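## Task

Check the letter printed under each box on the desk. Move the box marked T onto the counter and leave or put every other box back on the desk. At the finish the utility cart must be standing upright, and the robot must not have toppled or be left leaning. Anything that stays put only because the robot is holding it does not count.

## Robot and tools

Robot: a Hello Robot Stretch 4 with one arm. It has an omni-wheel base, a lift that slides up a mast, an arm that telescopes straight ahead, a wrist with yaw, pitch and roll, and a two-finger gripper. It stands about 1.6 m tall and the base rim lies within 0.23 m of the base origin. Cameras: head_camera, head_left_camera, head_right_camera, wrist_camera. Loose objects may occasionally be nudged by something other than the robot.

Frames: the base frame sits on the floor under the base centre, x forward, y left, z up. hand_pose (a point between the open fingertips) is reported in this frame; with all wrist joints at 0 its axes line up with the base frame. The printed hand position may be somewhat off. The odometry frame is where the base frame was when the scene began; base_odometry heading runs -3.142 to 3.142, positive to the left.

execute_actions: argument "actions" is a list holding exactly one action (or empty, which only reports state and images). Optional "cameras" is a list of names or "all"; omitted or null means all, [] means none. An action may contain:
- "base": one command only, an offset from where the base last reported itself. translate_m: metres straight ahead, forward positive, -2 to 2. strafe_m: metres sideways, left positive, -2 to 2. rotate_rad: turn in place, counter-clockwise (left) positive, -3.2 to 3.2.
- "joints": absolute targets by name. lift_m 0 to 1.2 m; arm_m 0 to 0.55 m of extension; wrist_yaw_rad -1.134 to 4.276 (0 points ahead, positive left, 3.14 tucked back, above 3.4 may hit the arm); wrist_pitch_rad -1.117 to 4.259 (0 level, 1.57 pointing down); wrist_roll_rad -1.117 to 4.259 (0 keeps fingers level, positive turns clockwise viewed from behind); gripper_m -0.038 to 0.141 m fingertip gap (below 0 the tips squeeze each other). Done tolerances: ±0.004 for lift, arm and gripper, ±0.02 for yaw and roll, ±0.05 for pitch. Joint targets past a limit are clipped and run; other bad values or unknown keys reject the whole call.
- "pace": "slow", "default", "fast" or "max" (base up to 0.1/0.3/0.4/0.6 m/s and 1/2/3/4 rad/s; slower when the lift is high).
- "contact_limits": {"arm_m": value} from 0 (gentlest) to 0.75 (firmest), default 0.5; how hard the arm may push before halting.
- "end_of_arm": "enable_torque", sent by itself, revives wrist or gripper motors that shut off.
Motions in one action start together. Anything you omit may still be driving to an earlier target. No action runs beyond 15 s. If a result reports a stop, any further motion, wait or finished_scene calls in the same reply are skipped.

wait: {"seconds": 0 to 10}; commands nothing and returns state and images. zoom_image: {"camera": name, "region": [x0, y0, x1, y1]} in pixels of that camera's latest full image, origin top-left, at most 504 by 504. read_manual: only licence texts. finished_scene: {"scene": 1 or 2}; final, reports success and gives the next task.

Result lines: joint_positions; hand_pose; base_odometry; turned_by_wheels vs turned_by_imu (a gap above about 0.1 rad suggests a bump or slip, and heading error of roughly their difference); base_tilt in degrees (forward and right positive, with a fixed bias up to about 1.5); lidar_m, twelve 30-degree sectors starting straight ahead and going counter-clockwise (4th left, 7th behind, 10th right), "-" for nothing seen or closer than 0.25 m; it sees from about 0.15 m up, so table tops register, but may miss clear objects and thin legs. wrist_depth_mm: 7x7 grid of depths, 100 to 2000 mm, "-" if unreadable. motor_effort: percent of maximum, positive toward larger joint values, peak in brackets, with fixed and random errors; for wheel_0, wheel_1, wheel_2 positive means turning right. base_status and joint_status: "done"; "off_target" (stopped short, may still push); "contact_stop_at_<key>" (hit something, that part goes slack: a lift may sag, wheels may roll); "limit_stop_at_<name>", including own_body (self-collision, move away to recover) and tilt (leaning over 6 degrees, lift, arm and wheels go limp); "time_out"; "torque_fault" (wrist or gripper motor went limp; send enable_torque). on_its_own lists what you did not command; "held at" is the held target, not the position.

Gripping: command a gap smaller than the object; tighter pulls it toward the wrist. Neither the gripper reading nor "done" confirms a hold; a firm squeeze shows as a clear gripper effort change. Fingertips pressed onto a surface can jam; raise the lift. To unfold the wrist at the start, send lift_m 0.4 and wrist_yaw_rad 0 together. Tilting the gripper up while rolled can trigger own_body stops.

Avoid: driving or turning with more than 1 kg held and arm_m above 0.2, especially fast; steady pushing or pulling with the gripper high or with a high contact limit (tipping risk); letting the wrist strain against surfaces (torque faults); dropping, sliding, slamming or shoving objects hard; knocking over the utility cart; ending the scene while still holding a box.

Each tool is called as a command line: name --argument value for each argument, lists and objects as JSON in quotes; but a table of rows of numbers goes row by row, as --pt "numbers of a row", without its own name.

## Session

I'll start by looking at the current state and all camera views.

execute_actions --actions '[]'

Scene clock: 0.00 s.
base_odometry: x=+0.000 y=+0.000 heading=+0.000 (m, m, rad; odometry frame)
turned_by_wheels: +0.000 (rad since the last result)
turned_by_imu: +0.000 (rad since the last result)
base_tilt: forward=+0.4 right=+1.1 (deg)
lidar_m: 1.43 2.19 2.18 2.36 1.69 2.01 1.34 1.14 1.15 1.87 1.72 1.51
base_status: not commanded
joint_positions: lift_m=+0.278 arm_m=-0.001 wrist_yaw_rad=+3.225 wrist_pitch_rad=-0.016 wrist_roll_rad=-0.012 gripper_m=+0.057
joint_status: not commanded
motor_effort: lift_m=+18 arm_m=+0 wrist_yaw_rad=-1 wrist_pitch_rad=-6 wrist_roll_rad=+0 gripper_m=-3 wheel_0=+0 wheel_1=+0 wheel_2=+0 (%)
hand_pose: x=-0.1252 y=+0.0630 z=+0.4609 quat_wxyz=(-0.042, +0.008, -0.006, +0.999) (m; base frame)
wrist_depth_mm: - - 135 - - - 1708 / - - 134 - - - 1708 / - - 134 272 - - 1756 / - 120 136 - - - 1756 / 200 1863 - - - - 1708 / 208 1576 196 1756 211 1808 1661 / 213 1078 1078 140 1078 1098 1205
pictures: head_camera, head_left_camera, head_right_camera, wrist_camera
Images, in order (width x height): head_camera 420x560, head_left_camera 420x672, head_right_camera 420x672, wrist_camera 616x392.

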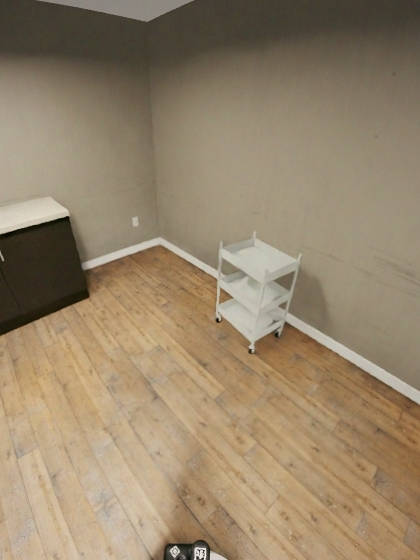

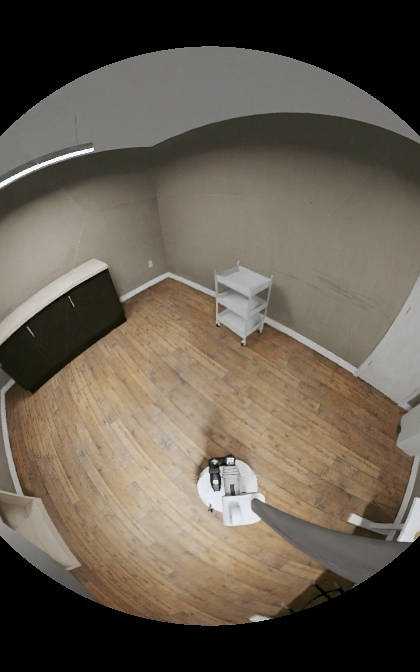

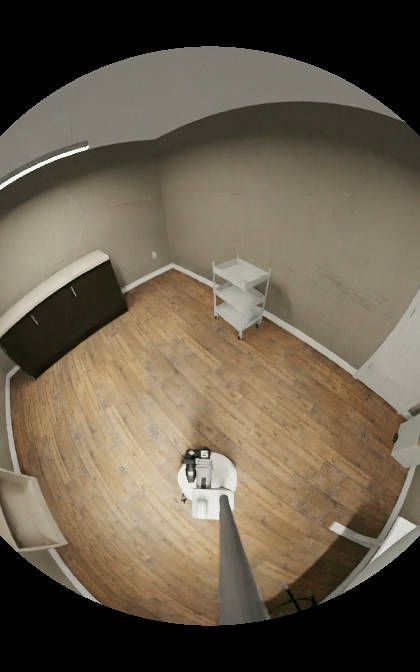

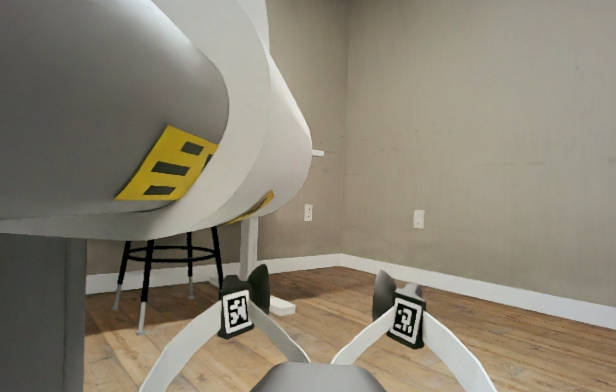

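execute_actions --actions '[{"base": {"rotate_rad": -2.3}, "joints": {"lift_m": 0.7, "wrist_yaw_rad": 0, "gripper_m": 0.13}, "pace": "fast"}]'

Scene clock: 6.77 s.
base_odometry: x=+0.000 y=+0.000 heading=-2.300 (m, m, rad; odometry frame)
turned_by_wheels: -2.300 (rad since the last result)
turned_by_imu: -2.308 (rad since the last result)
base_tilt: forward=+0.5 right=+1.1 (deg)
lidar_m: 1.12 1.21 1.75 1.71 1.42 2.29 2.20 2.30 1.75 1.69 1.54 1.17
base_status: done
joint_positions: lift_m=+0.700 arm_m=-0.001 wrist_yaw_rad=+0.000 wrist_pitch_rad=-0.016 wrist_roll_rad=-0.012 gripper_m=+0.130
joint_status: all done
motor_effort: lift_m=+20(21) arm_m=+0(1) wrist_yaw_rad=-3(7) wrist_pitch_rad=-7(6) wrist_roll_rad=+1(0) gripper_m=+0(3) wheel_0=+1(10) wheel_1=-1(11) wheel_2=-1(10) (%)
hand_pose: x=+0.4581 y=-0.0873 z=+0.8828 quat_wxyz=(+1.000, -0.006, -0.008, +0.000) (m; base frame)
wrist_depth_mm: 1708 1708 1708 1661 1661 1618 1618 / 1756 1708 1708 1661 1661 1618 1576 / 1756 1708 1708 1708 1661 1618 1618 / 1756 1756 1708 1661 1618 1618 1576 / 1756 1708 1281 1366 1464 1576 1576 / 1756 1708 214 1661 917 208 1160 / 1661 1708 1708 142 1661 1308 1576
pictures: head_camera, head_left_camera, head_right_camera, wrist_camera
Images, in order (width x height): head_camera 420x560, head_left_camera 420x672, head_right_camera 420x672, wrist_camera 616x392.

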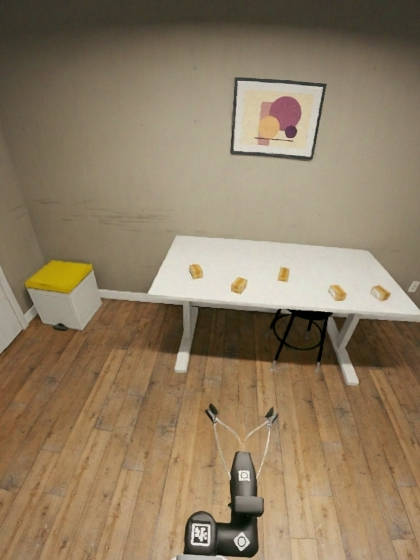

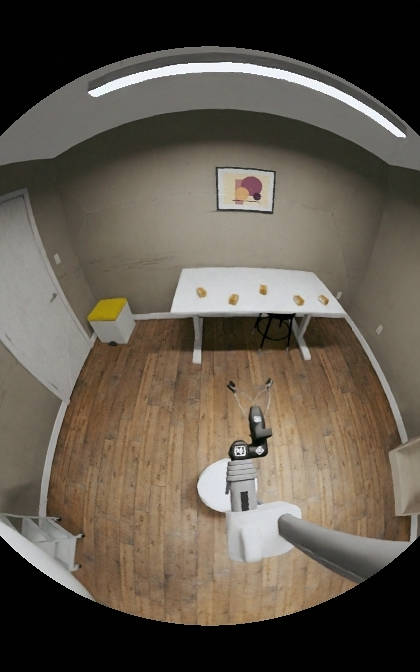

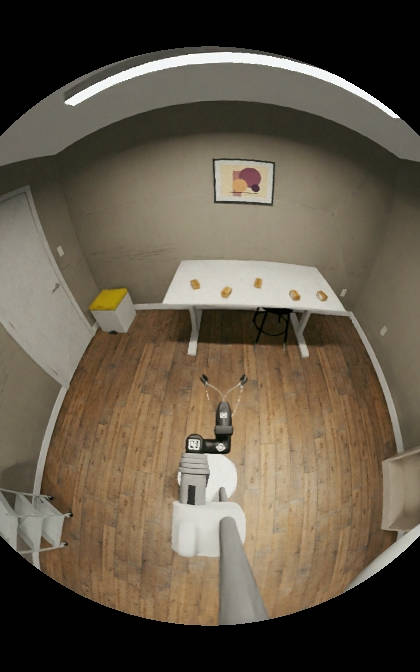

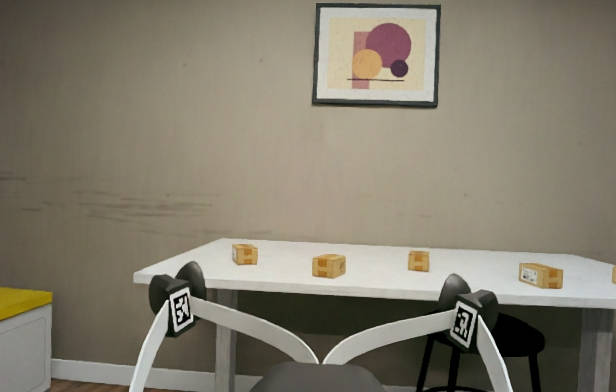

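zoom_image --camera "head_camera" --region '[140, 220, 420, 390]'

zoom_image --camera "wrist_camera" --region '[216, 220, 616, 320]'

Region (140, 220, 420, 390) of head_camera's 420x560 image, scaled by 1.800, with more detail than that image has; it fills the top 306 rows of this view, and the rest is white.

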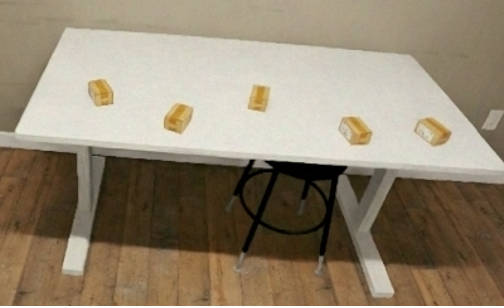

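Region (216, 220, 616, 320) of wrist_camera's 616x392 image, scaled by 1.260; it fills the top 126 rows of this view, and the rest is white.

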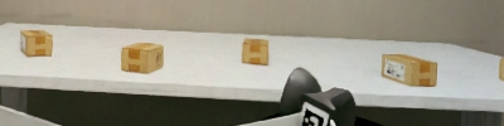

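execute_actions --actions '[{"base": {"translate_m": 0.58}, "joints": {"lift_m": 0.8, "wrist_pitch_rad": 0.5}, "pace": "fast"}]' --cameras '["head_camera", "wrist_camera", "head_right_camera"]'

Scene clock: 85.20 s.
base_odometry: x=-0.386 y=-0.433 heading=-2.300 (m, m, rad; odometry frame)
turned_by_wheels: +0.000 (rad since the last result)
turned_by_imu: -0.002 (rad since the last result)
base_tilt: forward=+0.4 right=+1.2 (deg)
lidar_m: 0.54 0.58 1.45 1.68 1.81 1.79 2.77 2.76 1.88 2.05 0.78 0.57
base_status: done
joint_positions: lift_m=+0.800 arm_m=-0.001 wrist_yaw_rad=+0.000 wrist_pitch_rad=+0.502 wrist_roll_rad=-0.012 gripper_m=+0.130
joint_status: all done
motor_effort: lift_m=+20(22) arm_m=+0(0) wrist_yaw_rad=-2(2) wrist_pitch_rad=-6(5) wrist_roll_rad=-1(1) gripper_m=+0(0) wheel_0=+1(7) wheel_1=+1(10) wheel_2=+3(12) (%)
hand_pose: x=+0.4225 y=-0.0874 z=+0.8393 quat_wxyz=(+0.969, -0.006, +0.248, +0.002) (m; base frame)
wrist_depth_mm: 1042 1042 1025 991 976 960 946 / 1118 1098 1060 1042 1042 1008 1008 / 1229 723 723 732 750 759 768 / 535 544 549 525 530 559 559 / 439 433 436 442 439 442 445 / 1255 1229 214 1255 404 211 397 / 1098 1098 1078 142 1098 1060 1078
pictures: head_camera, head_right_camera, wrist_camera
Images, in order (width x height): head_camera 420x560, head_right_camera 420x672, wrist_camera 616x392.

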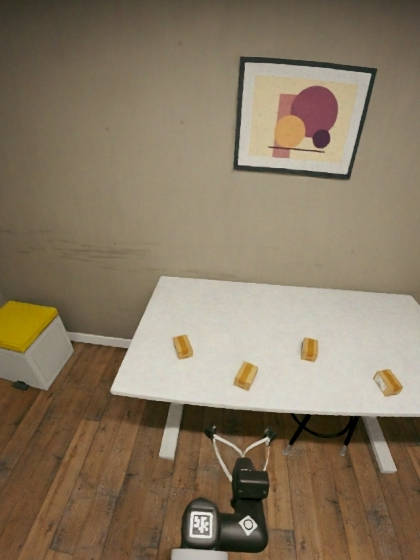

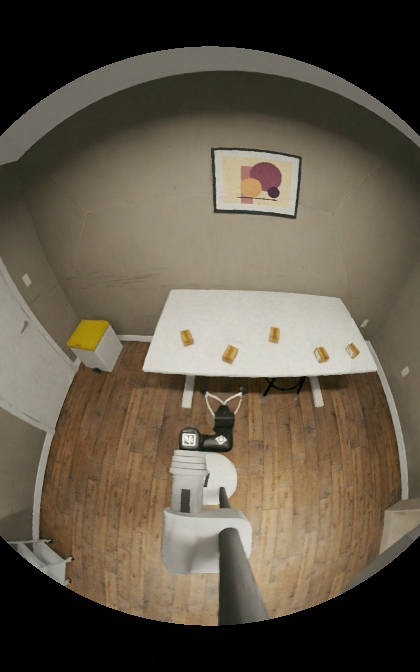

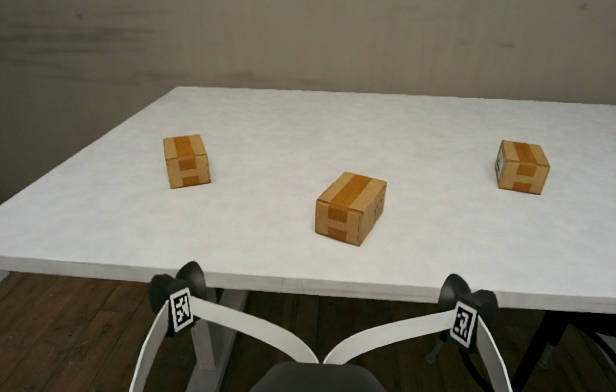

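zoom_image --camera "head_camera" --region '[150, 320, 420, 480]'

zoom_image --camera "wrist_camera" --region '[140, 120, 420, 320]'

Region (150, 320, 420, 480) of head_camera's 420x560 image, scaled by 1.867, with more detail than that image has; it fills the top 299 rows of this view, and the rest is white.

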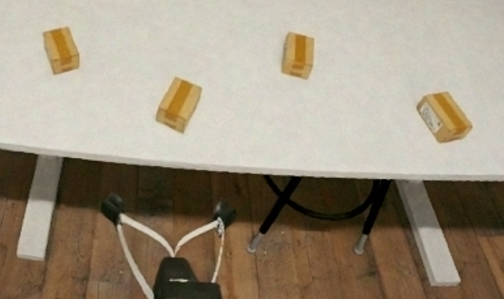

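Region (140, 120, 420, 320) of wrist_camera's 616x392 image, scaled by 1.800; it fills the top 360 rows of this view, and the rest is white.

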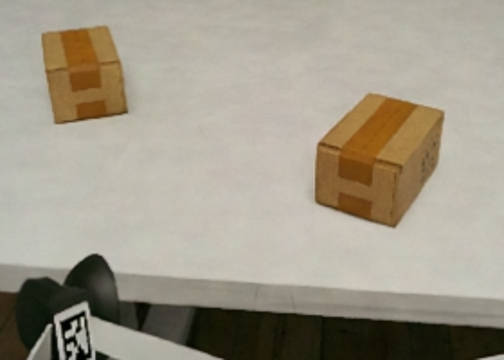

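execute_actions --actions '[{"base": {"strafe_m": 0.062}, "joints": {"arm_m": 0.31, "wrist_yaw_rad": -0.5, "lift_m": 0.78}, "pace": "fast"}]' --cameras '["head_camera", "wrist_camera"]'

Scene clock: 107.73 s.
base_odometry: x=-0.340 y=-0.474 heading=-2.300 (m, m, rad; odometry frame)
turned_by_wheels: +0.000 (rad since the last result)
turned_by_imu: -0.002 (rad since the last result)
base_tilt: forward=+0.6 right=+1.1 (deg)
lidar_m: 0.54 0.60 1.41 1.62 1.73 1.73 2.80 2.85 1.93 2.12 0.78 0.57
base_status: done
joint_positions: lift_m=+0.780 arm_m=+0.309 wrist_yaw_rad=-0.500 wrist_pitch_rad=+0.502 wrist_roll_rad=-0.012 gripper_m=+0.130
joint_status: all done
motor_effort: lift_m=+16(18) arm_m=+6(6) wrist_yaw_rad=-2(8) wrist_pitch_rad=-5(4) wrist_roll_rad=+2(2) gripper_m=+0(1) wheel_0=-2(11) wheel_1=+1(12) wheel_2=+0(3) (%)
hand_pose: x=+0.6599 y=-0.1979 z=+0.8196 quat_wxyz=(+0.939, +0.056, +0.242, -0.238) (m; base frame)
wrist_depth_mm: 654 699 759 854 946 1042 1182 / 691 741 820 891 960 1060 1205 / 661 668 676 683 691 699 707 / 496 500 504 508 492 466 521 / 397 397 402 404 410 410 413 / 329 320 213 271 338 211 340 / 282 283 286 142 281 282 290
pictures: head_camera, wrist_camera
Images, in order (width x height): head_camera 420x560, wrist_camera 616x392.

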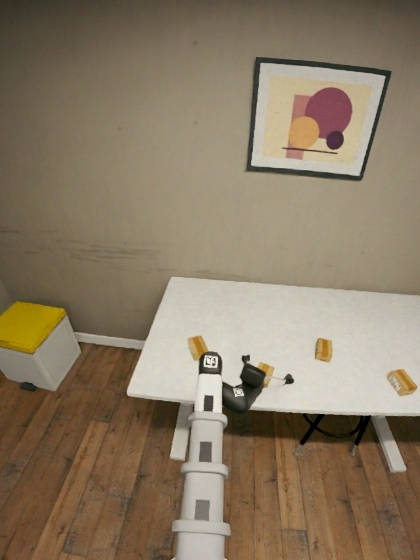

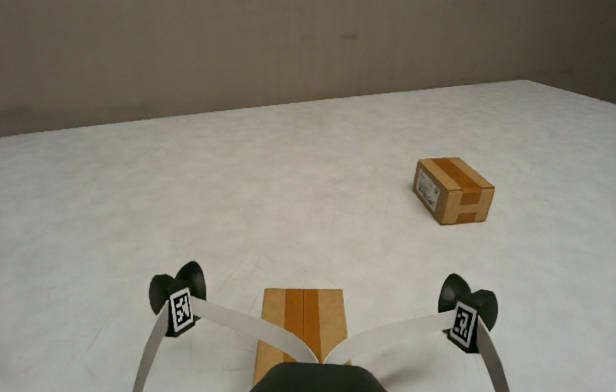

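execute_actions --actions '[{"joints": {"lift_m": 0.724, "wrist_yaw_rad": -0.46, "gripper_m": 0.095}}]' --cameras '["head_camera", "wrist_camera"]'

Scene clock: 119.13 s.
base_odometry: x=-0.340 y=-0.474 heading=-2.300 (m, m, rad; odometry frame)
turned_by_wheels: +0.000 (rad since the last result)
turned_by_imu: -0.002 (rad since the last result)
base_tilt: forward=+0.4 right=+1.1 (deg)
lidar_m: 0.57 0.58 1.42 1.61 1.75 1.76 2.80 2.86 1.95 2.09 0.79 0.52
base_status: not commanded
joint_positions: lift_m=+0.724 arm_m=+0.309 wrist_yaw_rad=-0.460 wrist_pitch_rad=+0.502 wrist_roll_rad=-0.012 gripper_m=+0.095
joint_status: all done
motor_effort: lift_m=+16(15) arm_m=+7(7) wrist_yaw_rad=-1(2) wrist_pitch_rad=-6(4) wrist_roll_rad=+3(3) gripper_m=-3(2) wheel_0=-1(2) wheel_1=+1(1) wheel_2=+0(0) (%)
hand_pose: x=+0.6676 y=-0.1907 z=+0.7636 quat_wxyz=(+0.943, +0.051, +0.243, -0.219) (m; base frame)
wrist_depth_mm: 654 699 759 820 891 1008 1098 / 676 715 768 798 820 842 878 / 517 521 525 530 539 439 554 / 387 389 397 397 399 404 407 / 309 312 315 239 319 322 322 / 257 260 198 198 206 256 266 / 221 216 224 141 220 220 226
pictures: head_camera, wrist_camera
Images, in order (width x height): head_camera 420x560, wrist_camera 616x392.

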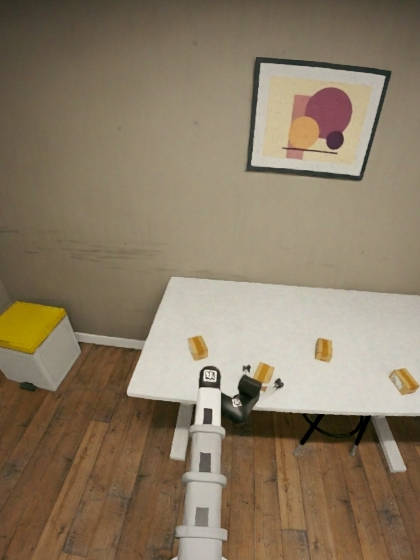

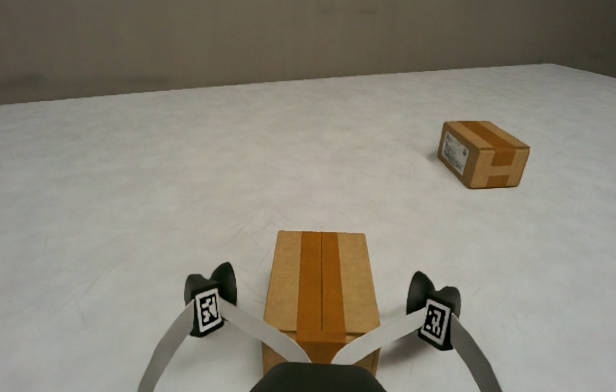

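zoom_image --camera "head_camera" --region '[200, 340, 320, 430]'

Region (200, 340, 320, 430) of head_camera's 420x560 image, scaled by 4.200, with more detail than that image has; it fills the top 378 rows of this view, and the rest is white.

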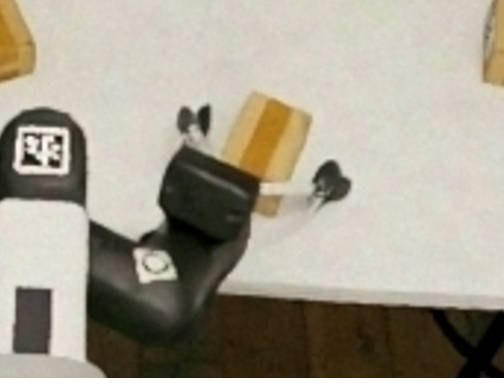

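execute_actions --actions '[{"joints": {"arm_m": 0.296, "gripper_m": 0.02}}]' --cameras '["head_camera", "wrist_camera"]'

Scene clock: 135.20 s.
base_odometry: x=-0.340 y=-0.474 heading=-2.300 (m, m, rad; odometry frame)
turned_by_wheels: +0.000 (rad since the last result)
turned_by_imu: -0.001 (rad since the last result)
base_tilt: forward=+0.5 right=+1.0 (deg)
lidar_m: 0.56 0.56 1.42 1.61 1.76 1.73 2.80 2.89 1.95 2.08 0.78 0.63
base_status: not commanded
joint_positions: lift_m=+0.724 arm_m=+0.297 wrist_yaw_rad=-0.460 wrist_pitch_rad=+0.503 wrist_roll_rad=-0.012 gripper_m=+0.020
joint_status: all done
motor_effort: lift_m=+16(16) arm_m=-6(6) wrist_yaw_rad=+0(0) wrist_pitch_rad=-8(9) wrist_roll_rad=+1(1) gripper_m=-19(19) wheel_0=-2(2) wheel_1=+1(1) wheel_2=+1(0) (%)
hand_pose: x=+0.6557 y=-0.1906 z=+0.7634 quat_wxyz=(+0.943, +0.051, +0.243, -0.219) (m; base frame)
wrist_depth_mm: 661 707 768 831 904 1008 1118 / 691 732 788 798 820 842 866 / 517 517 525 530 539 439 554 / 387 389 394 397 402 402 407 / 307 310 314 229 319 320 322 / 257 259 186 190 190 265 266 / 220 215 224 160 213 170 226
pictures: head_camera, wrist_camera
Images, in order (width x height): head_camera 420x560, wrist_camera 616x392.

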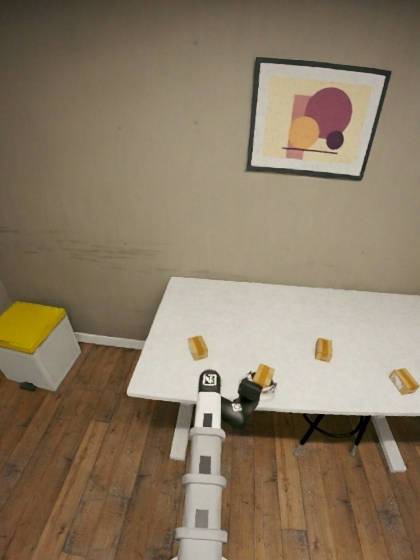

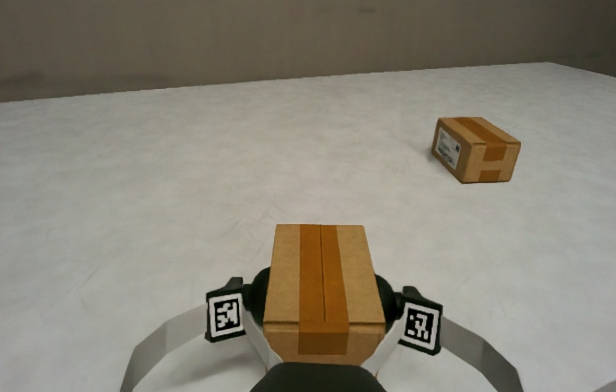

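execute_actions --actions '[{"joints": {"wrist_pitch_rad": -0.5, "wrist_roll_rad": 2.7, "lift_m": 0.775}}]' --cameras '["head_camera", "wrist_camera"]'

zoom_image --camera "head_camera" --region '[200, 240, 360, 400]'

Scene clock: 140.43 s.
base_odometry: x=-0.340 y=-0.474 heading=-2.300 (m, m, rad; odometry frame)
turned_by_wheels: +0.000 (rad since the last result)
turned_by_imu: -0.002 (rad since the last result)
base_tilt: forward=+0.4 right=+1.1 (deg)
lidar_m: 0.55 0.59 1.38 1.61 1.75 1.76 2.78 2.88 1.95 2.10 0.80 0.57
base_status: not commanded
joint_positions: lift_m=+0.775 arm_m=+0.297 wrist_yaw_rad=-0.460 wrist_pitch_rad=-0.497 wrist_roll_rad=+2.700 gripper_m=+0.020
joint_status: all done
motor_effort: lift_m=+20(22) arm_m=-6(6) wrist_yaw_rad=-1(1) wrist_pitch_rad=-11(17) wrist_roll_rad=+3(6) gripper_m=-17(16) wheel_0=-2(1) wheel_1=+1(1) wheel_2=+0(0) (%)
hand_pose: x=+0.6565 y=-0.1909 z=+1.0905 quat_wxyz=(+0.262, +0.909, -0.268, +0.185) (m; base frame)
wrist_depth_mm: 1661 1464 1182 976 842 741 683 / 1808 1537 1229 1008 878 768 683 / 1863 1576 1255 1042 904 798 699 / - 1618 1308 1060 917 798 715 / 1708 1708 1366 229 904 831 741 / 1499 1618 186 190 190 831 750 / 1336 1430 1464 160 946 171 778
pictures: head_camera, wrist_camera
Images, in order (width x height): head_camera 420x560, wrist_camera 616x392.

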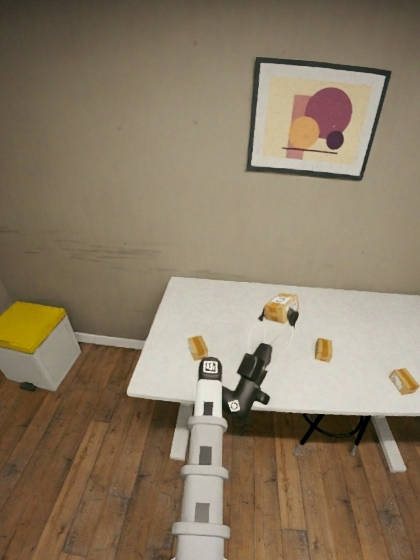

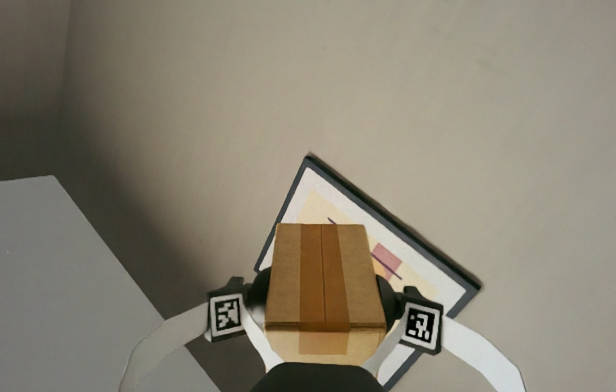

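Region (200, 240, 360, 400) of head_camera's 420x560 image, scaled by 3.150, with more detail than that image has.

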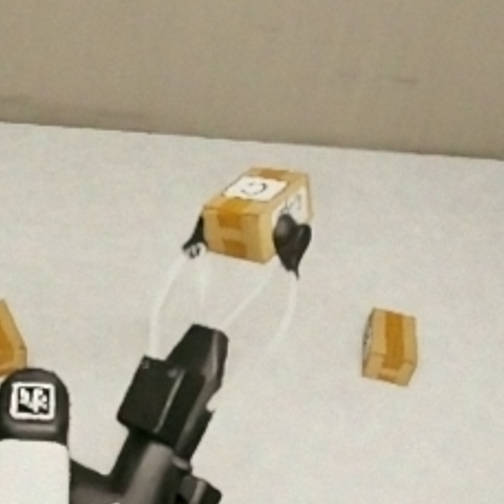

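zoom_image --camera "head_camera" --region '[260, 285, 310, 325]'

Region (260, 285, 310, 325) of head_camera's 420x560 image, scaled by 10.080, with more detail than that image has; it fills the top 403 rows of this view, and the rest is white.

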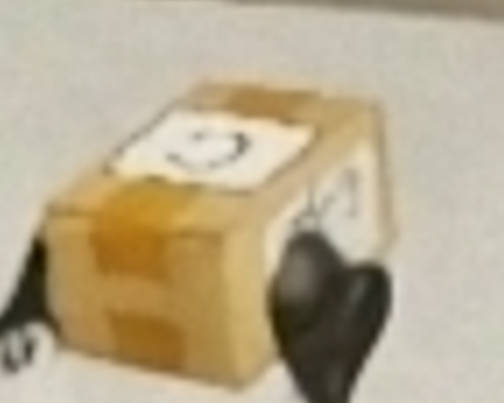

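execute_actions --actions '[{"joints": {"wrist_pitch_rad": 0.5, "wrist_roll_rad": 0.0}}]' --cameras '[]'

execute_actions --actions '[{"joints": {"lift_m": 0.724}}]' --cameras '["wrist_camera"]'

execute_actions --actions '[{"joints": {"gripper_m": 0.1}}]' --cameras '["wrist_camera", "head_camera"]'

Scene clock: 159.33 s.
base_odometry: x=-0.340 y=-0.474 heading=-2.300 (m, m, rad; odometry frame)
turned_by_wheels: +0.000 (rad since the last result)
turned_by_imu: -0.002 (rad since the last result)
base_tilt: forward=+0.6 right=+1.0 (deg)
lidar_m: 0.54 0.59 1.41 1.61 1.75 1.73 2.80 2.88 1.96 2.11 0.80 0.58
base_status: not commanded
joint_positions: lift_m=+0.775 arm_m=+0.297 wrist_yaw_rad=-0.460 wrist_pitch_rad=+0.503 wrist_roll_rad=+0.000 gripper_m=+0.020
joint_status: all done
motor_effort: lift_m=+20(21) arm_m=-6(6) wrist_yaw_rad=-1(0) wrist_pitch_rad=-6(7) wrist_roll_rad=+1(6) gripper_m=-18(19) wheel_0=-1(2) wheel_1=+1(1) wheel_2=+0(0) (%)
hand_pose: x=+0.6557 y=-0.1906 z=+0.8141 quat_wxyz=(+0.943, +0.057, +0.242, -0.221) (m; base frame)
wrist_depth_mm: 661 707 768 831 917 1008 1138 / 699 759 820 878 931 1025 1098 / 661 654 654 661 668 676 683 / 488 488 492 496 500 452 496 / 392 394 394 229 397 397 397 / 325 329 187 190 190 329 330 / 277 271 281 160 266 170 281
pictures: none
No camera images: the call's "cameras" was empty. Leave "cameras" out to get every camera's image.

Scene clock: 160.43 s.
base_odometry: x=-0.340 y=-0.474 heading=-2.300 (m, m, rad; odometry frame)
turned_by_wheels: +0.000 (rad since the last result)
turned_by_imu: +0.000 (rad since the last result)
base_tilt: forward=+0.4 right=+1.1 (deg)
lidar_m: 0.55 0.59 1.39 1.60 1.75 1.74 2.79 2.90 1.93 2.10 0.77 0.59
base_status: not commanded
joint_positions: lift_m=+0.724 arm_m=+0.297 wrist_yaw_rad=-0.460 wrist_pitch_rad=+0.503 wrist_roll_rad=+0.000 gripper_m=+0.020
joint_status: all done
motor_effort: lift_m=+16(19) arm_m=-6(6) wrist_yaw_rad=-1(1) wrist_pitch_rad=-8(8) wrist_roll_rad=+0(1) gripper_m=-18(17) wheel_0=-1(2) wheel_1=+1(1) wheel_2=+0(0) (%)
hand_pose: x=+0.6557 y=-0.1906 z=+0.7633 quat_wxyz=(+0.943, +0.057, +0.242, -0.221) (m; base frame)
wrist_depth_mm: 668 707 768 831 904 1025 1118 / 683 723 788 809 820 820 842 / 530 525 530 530 535 436 544 / 392 392 394 397 399 399 402 / 312 314 315 229 317 317 319 / 259 260 187 190 190 264 264 / 222 216 224 160 212 170 224
pictures: wrist_camera
Images, in order (width x height): wrist_camera 616x392.

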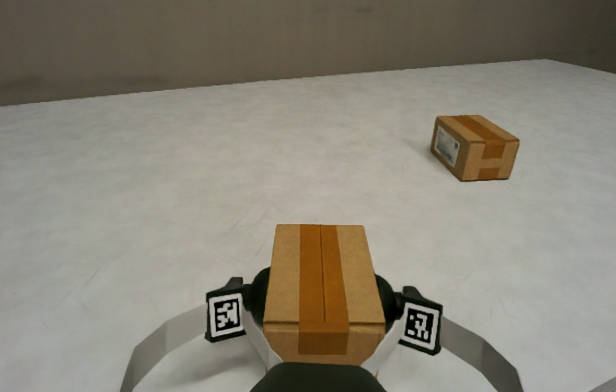

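Scene clock: 162.07 s.
base_odometry: x=-0.340 y=-0.474 heading=-2.300 (m, m, rad; odometry frame)
turned_by_wheels: +0.000 (rad since the last result)
turned_by_imu: +0.000 (rad since the last result)
base_tilt: forward=+0.5 right=+1.1 (deg)
lidar_m: 0.56 0.59 1.40 1.62 1.71 1.75 2.79 2.89 1.96 2.10 0.76 0.59
base_status: not commanded
joint_positions: lift_m=+0.724 arm_m=+0.297 wrist_yaw_rad=-0.460 wrist_pitch_rad=+0.502 wrist_roll_rad=+0.000 gripper_m=+0.100
joint_status: all done
motor_effort: lift_m=+17(16) arm_m=-5(7) wrist_yaw_rad=-1(1) wrist_pitch_rad=-7(9) wrist_roll_rad=-2(0) gripper_m=-3(16) wheel_0=-2(2) wheel_1=+1(1) wheel_2=+0(1) (%)
hand_pose: x=+0.6557 y=-0.1906 z=+0.7635 quat_wxyz=(+0.943, +0.057, +0.242, -0.221) (m; base frame)
wrist_depth_mm: 668 707 778 842 917 1008 1118 / 691 732 788 809 809 820 854 / 530 530 530 530 535 436 544 / 394 394 394 397 399 399 402 / 312 314 317 238 317 319 320 / 260 262 195 198 209 256 264 / 222 216 224 142 220 219 225
pictures: head_camera, wrist_camera
Images, in order (width x height): head_camera 420x560, wrist_camera 616x392.

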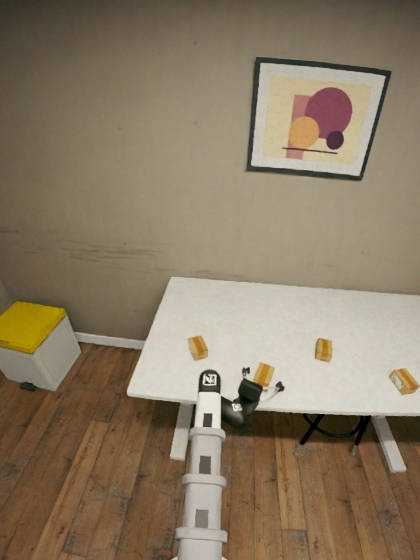

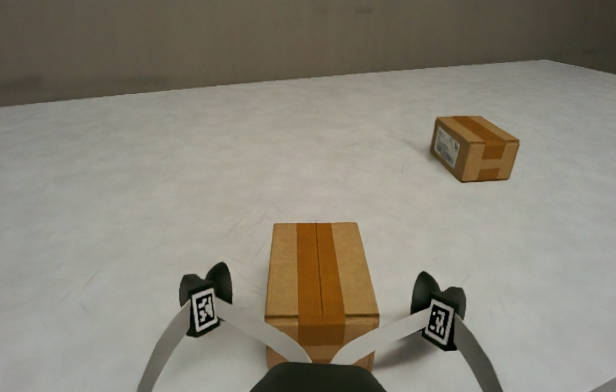

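execute_actions --actions '[{"joints": {"lift_m": 0.772}, "pace": "max"}]' --cameras '[]'

execute_actions --actions '[{"base": {"strafe_m": 0.047}, "joints": {"arm_m": 0.347, "wrist_yaw_rad": 0.34}, "pace": "fast"}]' --cameras '["wrist_camera", "head_camera"]'

Scene clock: 176.73 s.
base_odometry: x=-0.340 y=-0.474 heading=-2.300 (m, m, rad; odometry frame)
turned_by_wheels: +0.000 (rad since the last result)
turned_by_imu: -0.001 (rad since the last result)
base_tilt: forward=+0.5 right=+1.1 (deg)
lidar_m: 0.54 0.61 1.40 1.60 1.73 1.74 2.79 2.90 1.94 2.11 0.78 0.59
base_status: not commanded
joint_positions: lift_m=+0.772 arm_m=+0.297 wrist_yaw_rad=-0.460 wrist_pitch_rad=+0.502 wrist_roll_rad=+0.000 gripper_m=+0.100
joint_status: all done
motor_effort: lift_m=+19(23) arm_m=-6(6) wrist_yaw_rad=+0(1) wrist_pitch_rad=-4(9) wrist_roll_rad=-1(2) gripper_m=-3(0) wheel_0=-2(2) wheel_1=+1(1) wheel_2=+0(0) (%)
hand_pose: x=+0.6558 y=-0.1906 z=+0.8113 quat_wxyz=(+0.943, +0.057, +0.242, -0.221) (m; base frame)
wrist_depth_mm: 661 707 768 831 917 1008 1118 / 699 750 820 891 946 1025 1042 / 647 654 654 661 661 676 668 / 488 488 492 492 492 449 500 / 389 392 389 392 394 394 397 / 322 324 194 262 306 317 327 / 276 268 278 142 270 271 279
pictures: none
No camera images: the call's "cameras" was empty. Leave "cameras" out to get every camera's image.

Scene clock: 177.70 s.
base_odometry: x=-0.305 y=-0.505 heading=-2.300 (m, m, rad; odometry frame)
turned_by_wheels: +0.000 (rad since the last result)
turned_by_imu: +0.000 (rad since the last result)
base_tilt: forward=+0.5 right=+1.0 (deg)
lidar_m: 0.54 0.57 1.36 1.57 1.70 1.72 2.78 2.93 1.99 2.14 0.80 0.57
base_status: done
joint_positions: lift_m=+0.772 arm_m=+0.346 wrist_yaw_rad=+0.340 wrist_pitch_rad=+0.502 wrist_roll_rad=+0.000 gripper_m=+0.100
joint_status: all done
motor_effort: lift_m=+19(19) arm_m=+6(7) wrist_yaw_rad=+0(4) wrist_pitch_rad=-5(6) wrist_roll_rad=-1(0) gripper_m=-3(1) wheel_0=+0(10) wheel_1=+0(11) wheel_2=+0(1) (%)
hand_pose: x=+0.7844 y=+0.0019 z=+0.8113 quat_wxyz=(+0.955, -0.042, +0.245, +0.164) (m; base frame)
wrist_depth_mm: 1008 904 809 723 668 615 574 / 1118 991 866 778 715 647 609 / 1229 1078 946 654 661 661 627 / 1078 1205 488 492 492 492 496 / 1098 404 389 389 394 394 392 / 334 324 195 260 317 315 324 / 274 268 277 142 271 268 277
pictures: head_camera, wrist_camera
Images, in order (width x height): head_camera 420x560, wrist_camera 616x392.

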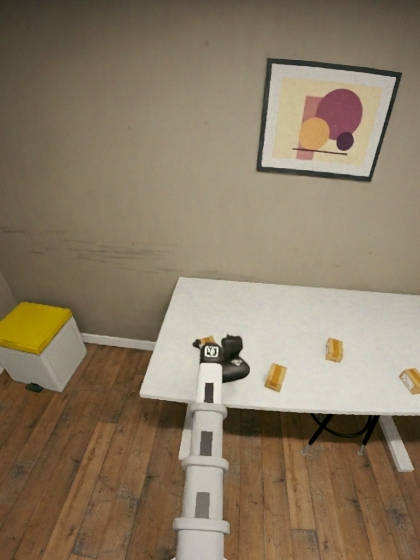

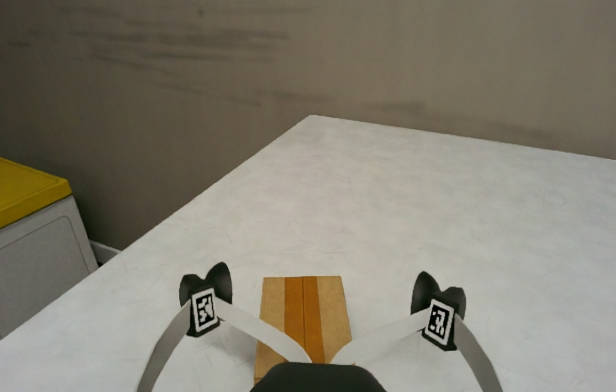

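execute_actions --actions '[{"joints": {"lift_m": 0.724, "wrist_yaw_rad": 0.385, "arm_m": 0.339, "gripper_m": 0.085}, "pace": "fast"}]' --cameras '["wrist_camera"]'

Scene clock: 184.93 s.
base_odometry: x=-0.305 y=-0.505 heading=-2.300 (m, m, rad; odometry frame)
turned_by_wheels: +0.000 (rad since the last result)
turned_by_imu: -0.001 (rad since the last result)
base_tilt: forward=+0.5 right=+1.1 (deg)
lidar_m: 0.57 0.57 1.37 1.58 1.69 1.71 2.80 2.89 1.97 2.15 0.78 0.60
base_status: not commanded
joint_positions: lift_m=+0.724 arm_m=+0.340 wrist_yaw_rad=+0.385 wrist_pitch_rad=+0.502 wrist_roll_rad=+0.000 gripper_m=+0.085
joint_status: all done
motor_effort: lift_m=+16(17) arm_m=-6(7) wrist_yaw_rad=+0(2) wrist_pitch_rad=-4(6) wrist_roll_rad=+0(1) gripper_m=-2(4) wheel_0=-1(0) wheel_1=+0(0) wheel_2=+0(0) (%)
hand_pose: x=+0.7782 y=+0.0139 z=+0.7636 quat_wxyz=(+0.951, -0.047, +0.244, +0.185) (m; base frame)
wrist_depth_mm: 1078 946 831 750 676 621 569 / 1205 1025 904 788 715 654 609 / 1255 1160 960 535 539 535 539 / 1042 1205 394 397 397 399 399 / 1008 315 315 236 304 317 317 / 259 262 195 198 197 263 263 / 222 217 224 140 218 218 224
pictures: wrist_camera
Images, in order (width x height): wrist_camera 616x392.

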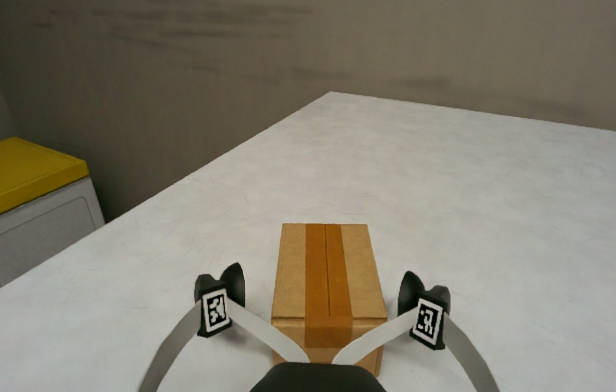

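execute_actions --actions '[{"joints": {"gripper_m": 0.02}}]' --cameras '["wrist_camera"]'

execute_actions --actions '[{"joints": {"wrist_pitch_rad": -0.9, "wrist_roll_rad": 2.5, "lift_m": 0.775}}]' --cameras '["head_camera"]'

zoom_image --camera "head_camera" --region '[160, 220, 280, 340]'

Scene clock: 191.27 s.
base_odometry: x=-0.305 y=-0.505 heading=-2.300 (m, m, rad; odometry frame)
turned_by_wheels: +0.000 (rad since the last result)
turned_by_imu: -0.001 (rad since the last result)
base_tilt: forward=+0.5 right=+1.0 (deg)
lidar_m: 0.54 0.58 1.35 1.56 1.68 1.72 2.78 2.92 1.99 2.15 0.77 0.58
base_status: not commanded
joint_positions: lift_m=+0.724 arm_m=+0.340 wrist_yaw_rad=+0.385 wrist_pitch_rad=+0.503 wrist_roll_rad=+0.000 gripper_m=+0.020
joint_status: all done
motor_effort: lift_m=+16(16) arm_m=-6(6) wrist_yaw_rad=+0(1) wrist_pitch_rad=-6(7) wrist_roll_rad=+1(2) gripper_m=-18(17) wheel_0=+0(0) wheel_1=+0(0) wheel_2=+0(0) (%)
hand_pose: x=+0.7781 y=+0.0139 z=+0.7634 quat_wxyz=(+0.951, -0.047, +0.244, +0.185) (m; base frame)
wrist_depth_mm: 1078 960 842 750 676 615 569 / 1205 1042 917 798 707 654 603 / 1255 1138 976 530 530 530 539 / 1042 1182 397 392 394 397 397 / 1008 314 314 228 301 315 315 / 259 260 187 189 190 262 260 / 222 216 220 158 211 169 223
pictures: wrist_camera
Images, in order (width x height): wrist_camera 616x392.

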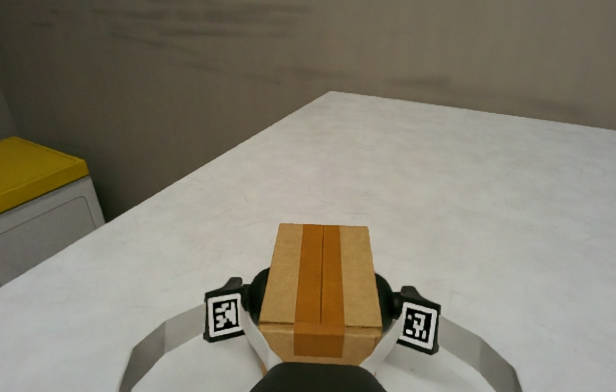

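Scene clock: 193.30 s.
base_odometry: x=-0.305 y=-0.505 heading=-2.300 (m, m, rad; odometry frame)
turned_by_wheels: +0.000 (rad since the last result)
turned_by_imu: -0.001 (rad since the last result)
base_tilt: forward=+0.6 right=+1.1 (deg)
lidar_m: 0.56 0.60 1.35 1.55 1.70 1.69 2.79 2.90 1.98 2.14 0.78 0.54
base_status: not commanded
joint_positions: lift_m=+0.775 arm_m=+0.340 wrist_yaw_rad=+0.385 wrist_pitch_rad=-0.898 wrist_roll_rad=+2.500 gripper_m=+0.020
joint_status: all done
motor_effort: lift_m=+20(23) arm_m=-6(6) wrist_yaw_rad=-1(1) wrist_pitch_rad=-8(16) wrist_roll_rad=+2(7) gripper_m=-18(18) wheel_0=+0(0) wheel_1=+0(0) wheel_2=+1(0) (%)
hand_pose: x=+0.7105 y=-0.0135 z=+1.1786 quat_wxyz=(+0.200, +0.865, +0.029, +0.458) (m; base frame)
wrist_depth_mm: 831 798 768 768 741 715 699 / 991 904 891 891 854 809 778 / 1205 1138 1078 1025 991 946 904 / 1366 1397 1308 1229 1160 1078 1042 / 1281 1397 1499 229 1366 1336 1255 / 1205 1308 186 189 189 1708 1576 / 1138 1205 1336 158 1537 170 1661
pictures: head_camera
Images, in order (width x height): head_camera 420x560.

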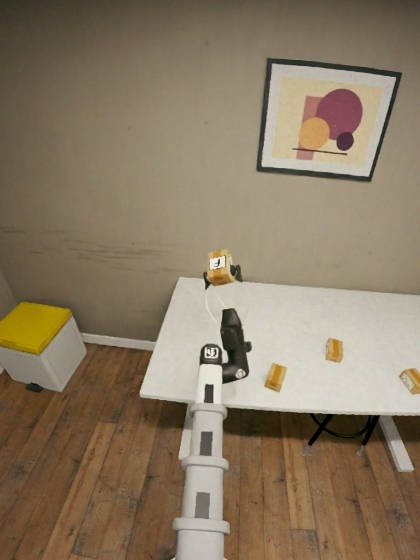

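Region (160, 220, 280, 340) of head_camera's 420x560 image, scaled by 4.200, with more detail than that image has.

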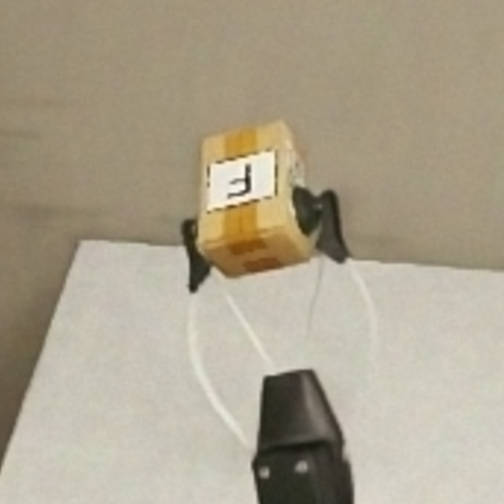

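execute_actions --actions '[{"joints": {"wrist_pitch_rad": 0.5, "wrist_roll_rad": 0.0, "lift_m": 0.76}}]' --cameras '[]'

execute_actions --actions '[{"joints": {"lift_m": 0.724}}]' --cameras '[]'

execute_actions --actions '[{"joints": {"gripper_m": 0.075}}]' --cameras '["wrist_camera"]'

execute_actions --actions '[{"joints": {"lift_m": 0.772, "gripper_m": 0.1}, "pace": "max"}]' --cameras '["head_camera"]'

Scene clock: 202.40 s.
base_odometry: x=-0.305 y=-0.505 heading=-2.300 (m, m, rad; odometry frame)
turned_by_wheels: +0.000 (rad since the last result)
turned_by_imu: -0.002 (rad since the last result)
base_tilt: forward=+0.5 right=+1.1 (deg)
lidar_m: 0.53 0.61 1.34 1.57 1.69 1.69 2.77 2.92 1.99 2.14 0.80 0.58
base_status: not commanded
joint_positions: lift_m=+0.760 arm_m=+0.340 wrist_yaw_rad=+0.385 wrist_pitch_rad=+0.502 wrist_roll_rad=+0.000 gripper_m=+0.020
joint_status: all done
motor_effort: lift_m=+16(22) arm_m=-6(6) wrist_yaw_rad=-1(1) wrist_pitch_rad=-7(8) wrist_roll_rad=-2(3) gripper_m=-16(18) wheel_0=+0(0) wheel_1=+0(0) wheel_2=+0(0) (%)
hand_pose: x=+0.7781 y=+0.0139 z=+0.7994 quat_wxyz=(+0.951, -0.047, +0.244, +0.185) (m; base frame)
wrist_depth_mm: 1078 946 831 750 676 615 569 / 1205 1025 904 809 715 654 609 / 1308 1138 991 627 621 634 615 / 1078 1255 466 466 466 466 466 / 1060 368 370 228 357 370 370 / 314 309 187 189 190 309 309 / 262 255 259 158 250 169 263
pictures: none
No camera images: the call's "cameras" was empty. Leave "cameras" out to get every camera's image.

Scene clock: 203.37 s.
base_odometry: x=-0.305 y=-0.505 heading=-2.300 (m, m, rad; odometry frame)
turned_by_wheels: +0.000 (rad since the last result)
turned_by_imu: +0.000 (rad since the last result)
base_tilt: forward=+0.5 right=+1.2 (deg)
lidar_m: 0.56 0.60 1.36 1.55 1.70 1.73 2.81 2.91 1.99 2.15 0.77 0.59
base_status: not commanded
joint_positions: lift_m=+0.724 arm_m=+0.340 wrist_yaw_rad=+0.385 wrist_pitch_rad=+0.503 wrist_roll_rad=+0.000 gripper_m=+0.020
joint_status: all done
motor_effort: lift_m=+17(14) arm_m=-6(6) wrist_yaw_rad=-1(0) wrist_pitch_rad=-7(8) wrist_roll_rad=+0(0) gripper_m=-15(18) wheel_0=+0(0) wheel_1=+0(0) wheel_2=+0(0) (%)
hand_pose: x=+0.7781 y=+0.0139 z=+0.7634 quat_wxyz=(+0.951, -0.047, +0.244, +0.185) (m; base frame)
wrist_depth_mm: 1098 946 831 750 676 615 574 / 1205 1042 917 798 715 654 609 / 1255 1138 976 525 525 535 535 / 1042 1182 392 394 397 397 394 / 991 312 314 228 303 315 315 / 259 259 186 189 190 262 262 / 222 216 220 158 211 169 223
pictures: none
No camera images: the call's "cameras" was empty. Leave "cameras" out to get every camera's image.

Scene clock: 204.73 s.
base_odometry: x=-0.305 y=-0.505 heading=-2.300 (m, m, rad; odometry frame)
turned_by_wheels: +0.000 (rad since the last result)
turned_by_imu: +0.000 (rad since the last result)
base_tilt: forward=+0.5 right=+1.1 (deg)
lidar_m: 0.56 0.60 1.37 1.57 1.70 1.70 2.78 2.90 1.98 2.14 0.75 0.58
base_status: not commanded
joint_positions: lift_m=+0.724 arm_m=+0.340 wrist_yaw_rad=+0.385 wrist_pitch_rad=+0.502 wrist_roll_rad=+0.000 gripper_m=+0.075
joint_status: all done
motor_effort: lift_m=+16(17) arm_m=-6(6) wrist_yaw_rad=-1(1) wrist_pitch_rad=-6(5) wrist_roll_rad=+1(0) gripper_m=-4(18) wheel_0=+0(0) wheel_1=+0(0) wheel_2=+0(0) (%)
hand_pose: x=+0.7781 y=+0.0139 z=+0.7635 quat_wxyz=(+0.951, -0.047, +0.244, +0.185) (m; base frame)
wrist_depth_mm: 1078 946 831 759 676 621 574 / 1205 1042 917 788 707 647 609 / 1281 1160 976 530 535 535 539 / 1042 1182 394 394 397 397 399 / 991 314 315 237 317 315 317 / 259 260 196 196 197 263 263 / 222 216 224 140 218 217 224
pictures: wrist_camera
Images, in order (width x height): wrist_camera 616x392.

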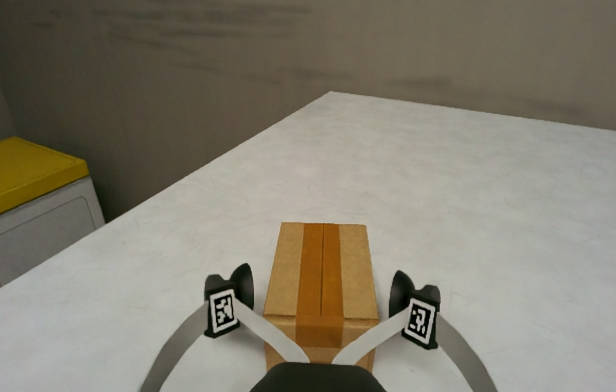

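Scene clock: 205.80 s.
base_odometry: x=-0.305 y=-0.505 heading=-2.300 (m, m, rad; odometry frame)
turned_by_wheels: +0.000 (rad since the last result)
turned_by_imu: +0.000 (rad since the last result)
base_tilt: forward=+0.5 right=+1.1 (deg)
lidar_m: 0.54 0.60 1.35 1.56 1.70 1.70 2.78 2.91 2.00 2.12 0.76 0.58
base_status: not commanded
joint_positions: lift_m=+0.772 arm_m=+0.340 wrist_yaw_rad=+0.385 wrist_pitch_rad=+0.502 wrist_roll_rad=+0.000 gripper_m=+0.100
joint_status: all done
motor_effort: lift_m=+20(20) arm_m=-6(6) wrist_yaw_rad=-1(1) wrist_pitch_rad=-4(5) wrist_roll_rad=-1(0) gripper_m=-1(3) wheel_0=+0(0) wheel_1=+0(0) wheel_2=+0(0) (%)
hand_pose: x=+0.7782 y=+0.0140 z=+0.8113 quat_wxyz=(+0.951, -0.047, +0.244, +0.185) (m; base frame)
wrist_depth_mm: 1078 931 842 741 683 621 564 / 1205 1025 917 798 723 661 603 / 1336 1138 976 661 661 661 627 / 1078 1229 517 492 492 492 492 / 1078 1205 392 392 392 392 392 / 1025 325 195 259 268 314 325 / 276 267 277 142 270 270 277
pictures: head_camera
Images, in order (width x height): head_camera 420x560.

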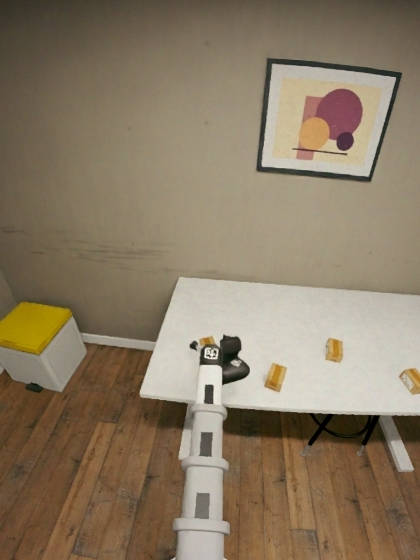

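execute_actions --actions '[{"base": {"strafe_m": -0.35}, "joints": {"arm_m": 0.396, "wrist_yaw_rad": -0.33}, "pace": "fast"}]' --cameras '["wrist_camera", "head_camera"]'

Scene clock: 225.37 s.
base_odometry: x=-0.566 y=-0.272 heading=-2.300 (m, m, rad; odometry frame)
turned_by_wheels: +0.000 (rad since the last result)
turned_by_imu: -0.001 (rad since the last result)
base_tilt: forward=+0.4 right=+1.3 (deg)
lidar_m: 0.55 0.59 0.87 1.93 1.98 2.17 2.80 2.05 1.66 1.80 0.76 0.55
base_status: done
joint_positions: lift_m=+0.772 arm_m=+0.395 wrist_yaw_rad=-0.330 wrist_pitch_rad=+0.502 wrist_roll_rad=+0.000 gripper_m=+0.100
joint_status: all done
motor_effort: lift_m=+19(20) arm_m=+6(7) wrist_yaw_rad=-1(8) wrist_pitch_rad=-6(5) wrist_roll_rad=+1(1) gripper_m=-2(0) wheel_0=+0(10) wheel_1=+0(9) wheel_2=+0(1) (%)
hand_pose: x=+0.7767 y=-0.1646 z=+0.8113 quat_wxyz=(+0.956, +0.041, +0.245, -0.159) (m; base frame)
wrist_depth_mm: 585 609 647 676 723 759 820 / 621 654 691 732 778 831 878 / 640 654 654 661 668 668 676 / 488 488 488 492 496 492 496 / 389 387 389 394 392 394 394 / 322 324 194 259 315 315 325 / 274 268 278 142 270 271 277
pictures: head_camera, wrist_camera
Images, in order (width x height): head_camera 420x560, wrist_camera 616x392.

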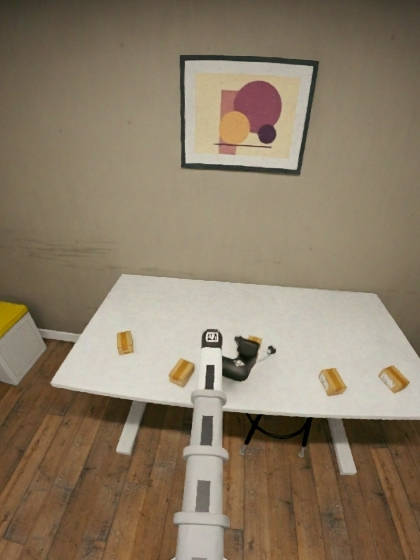

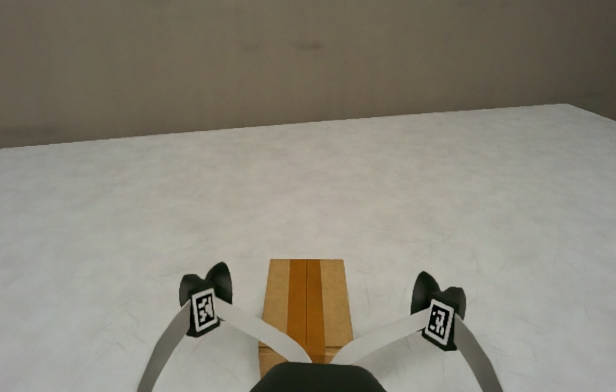

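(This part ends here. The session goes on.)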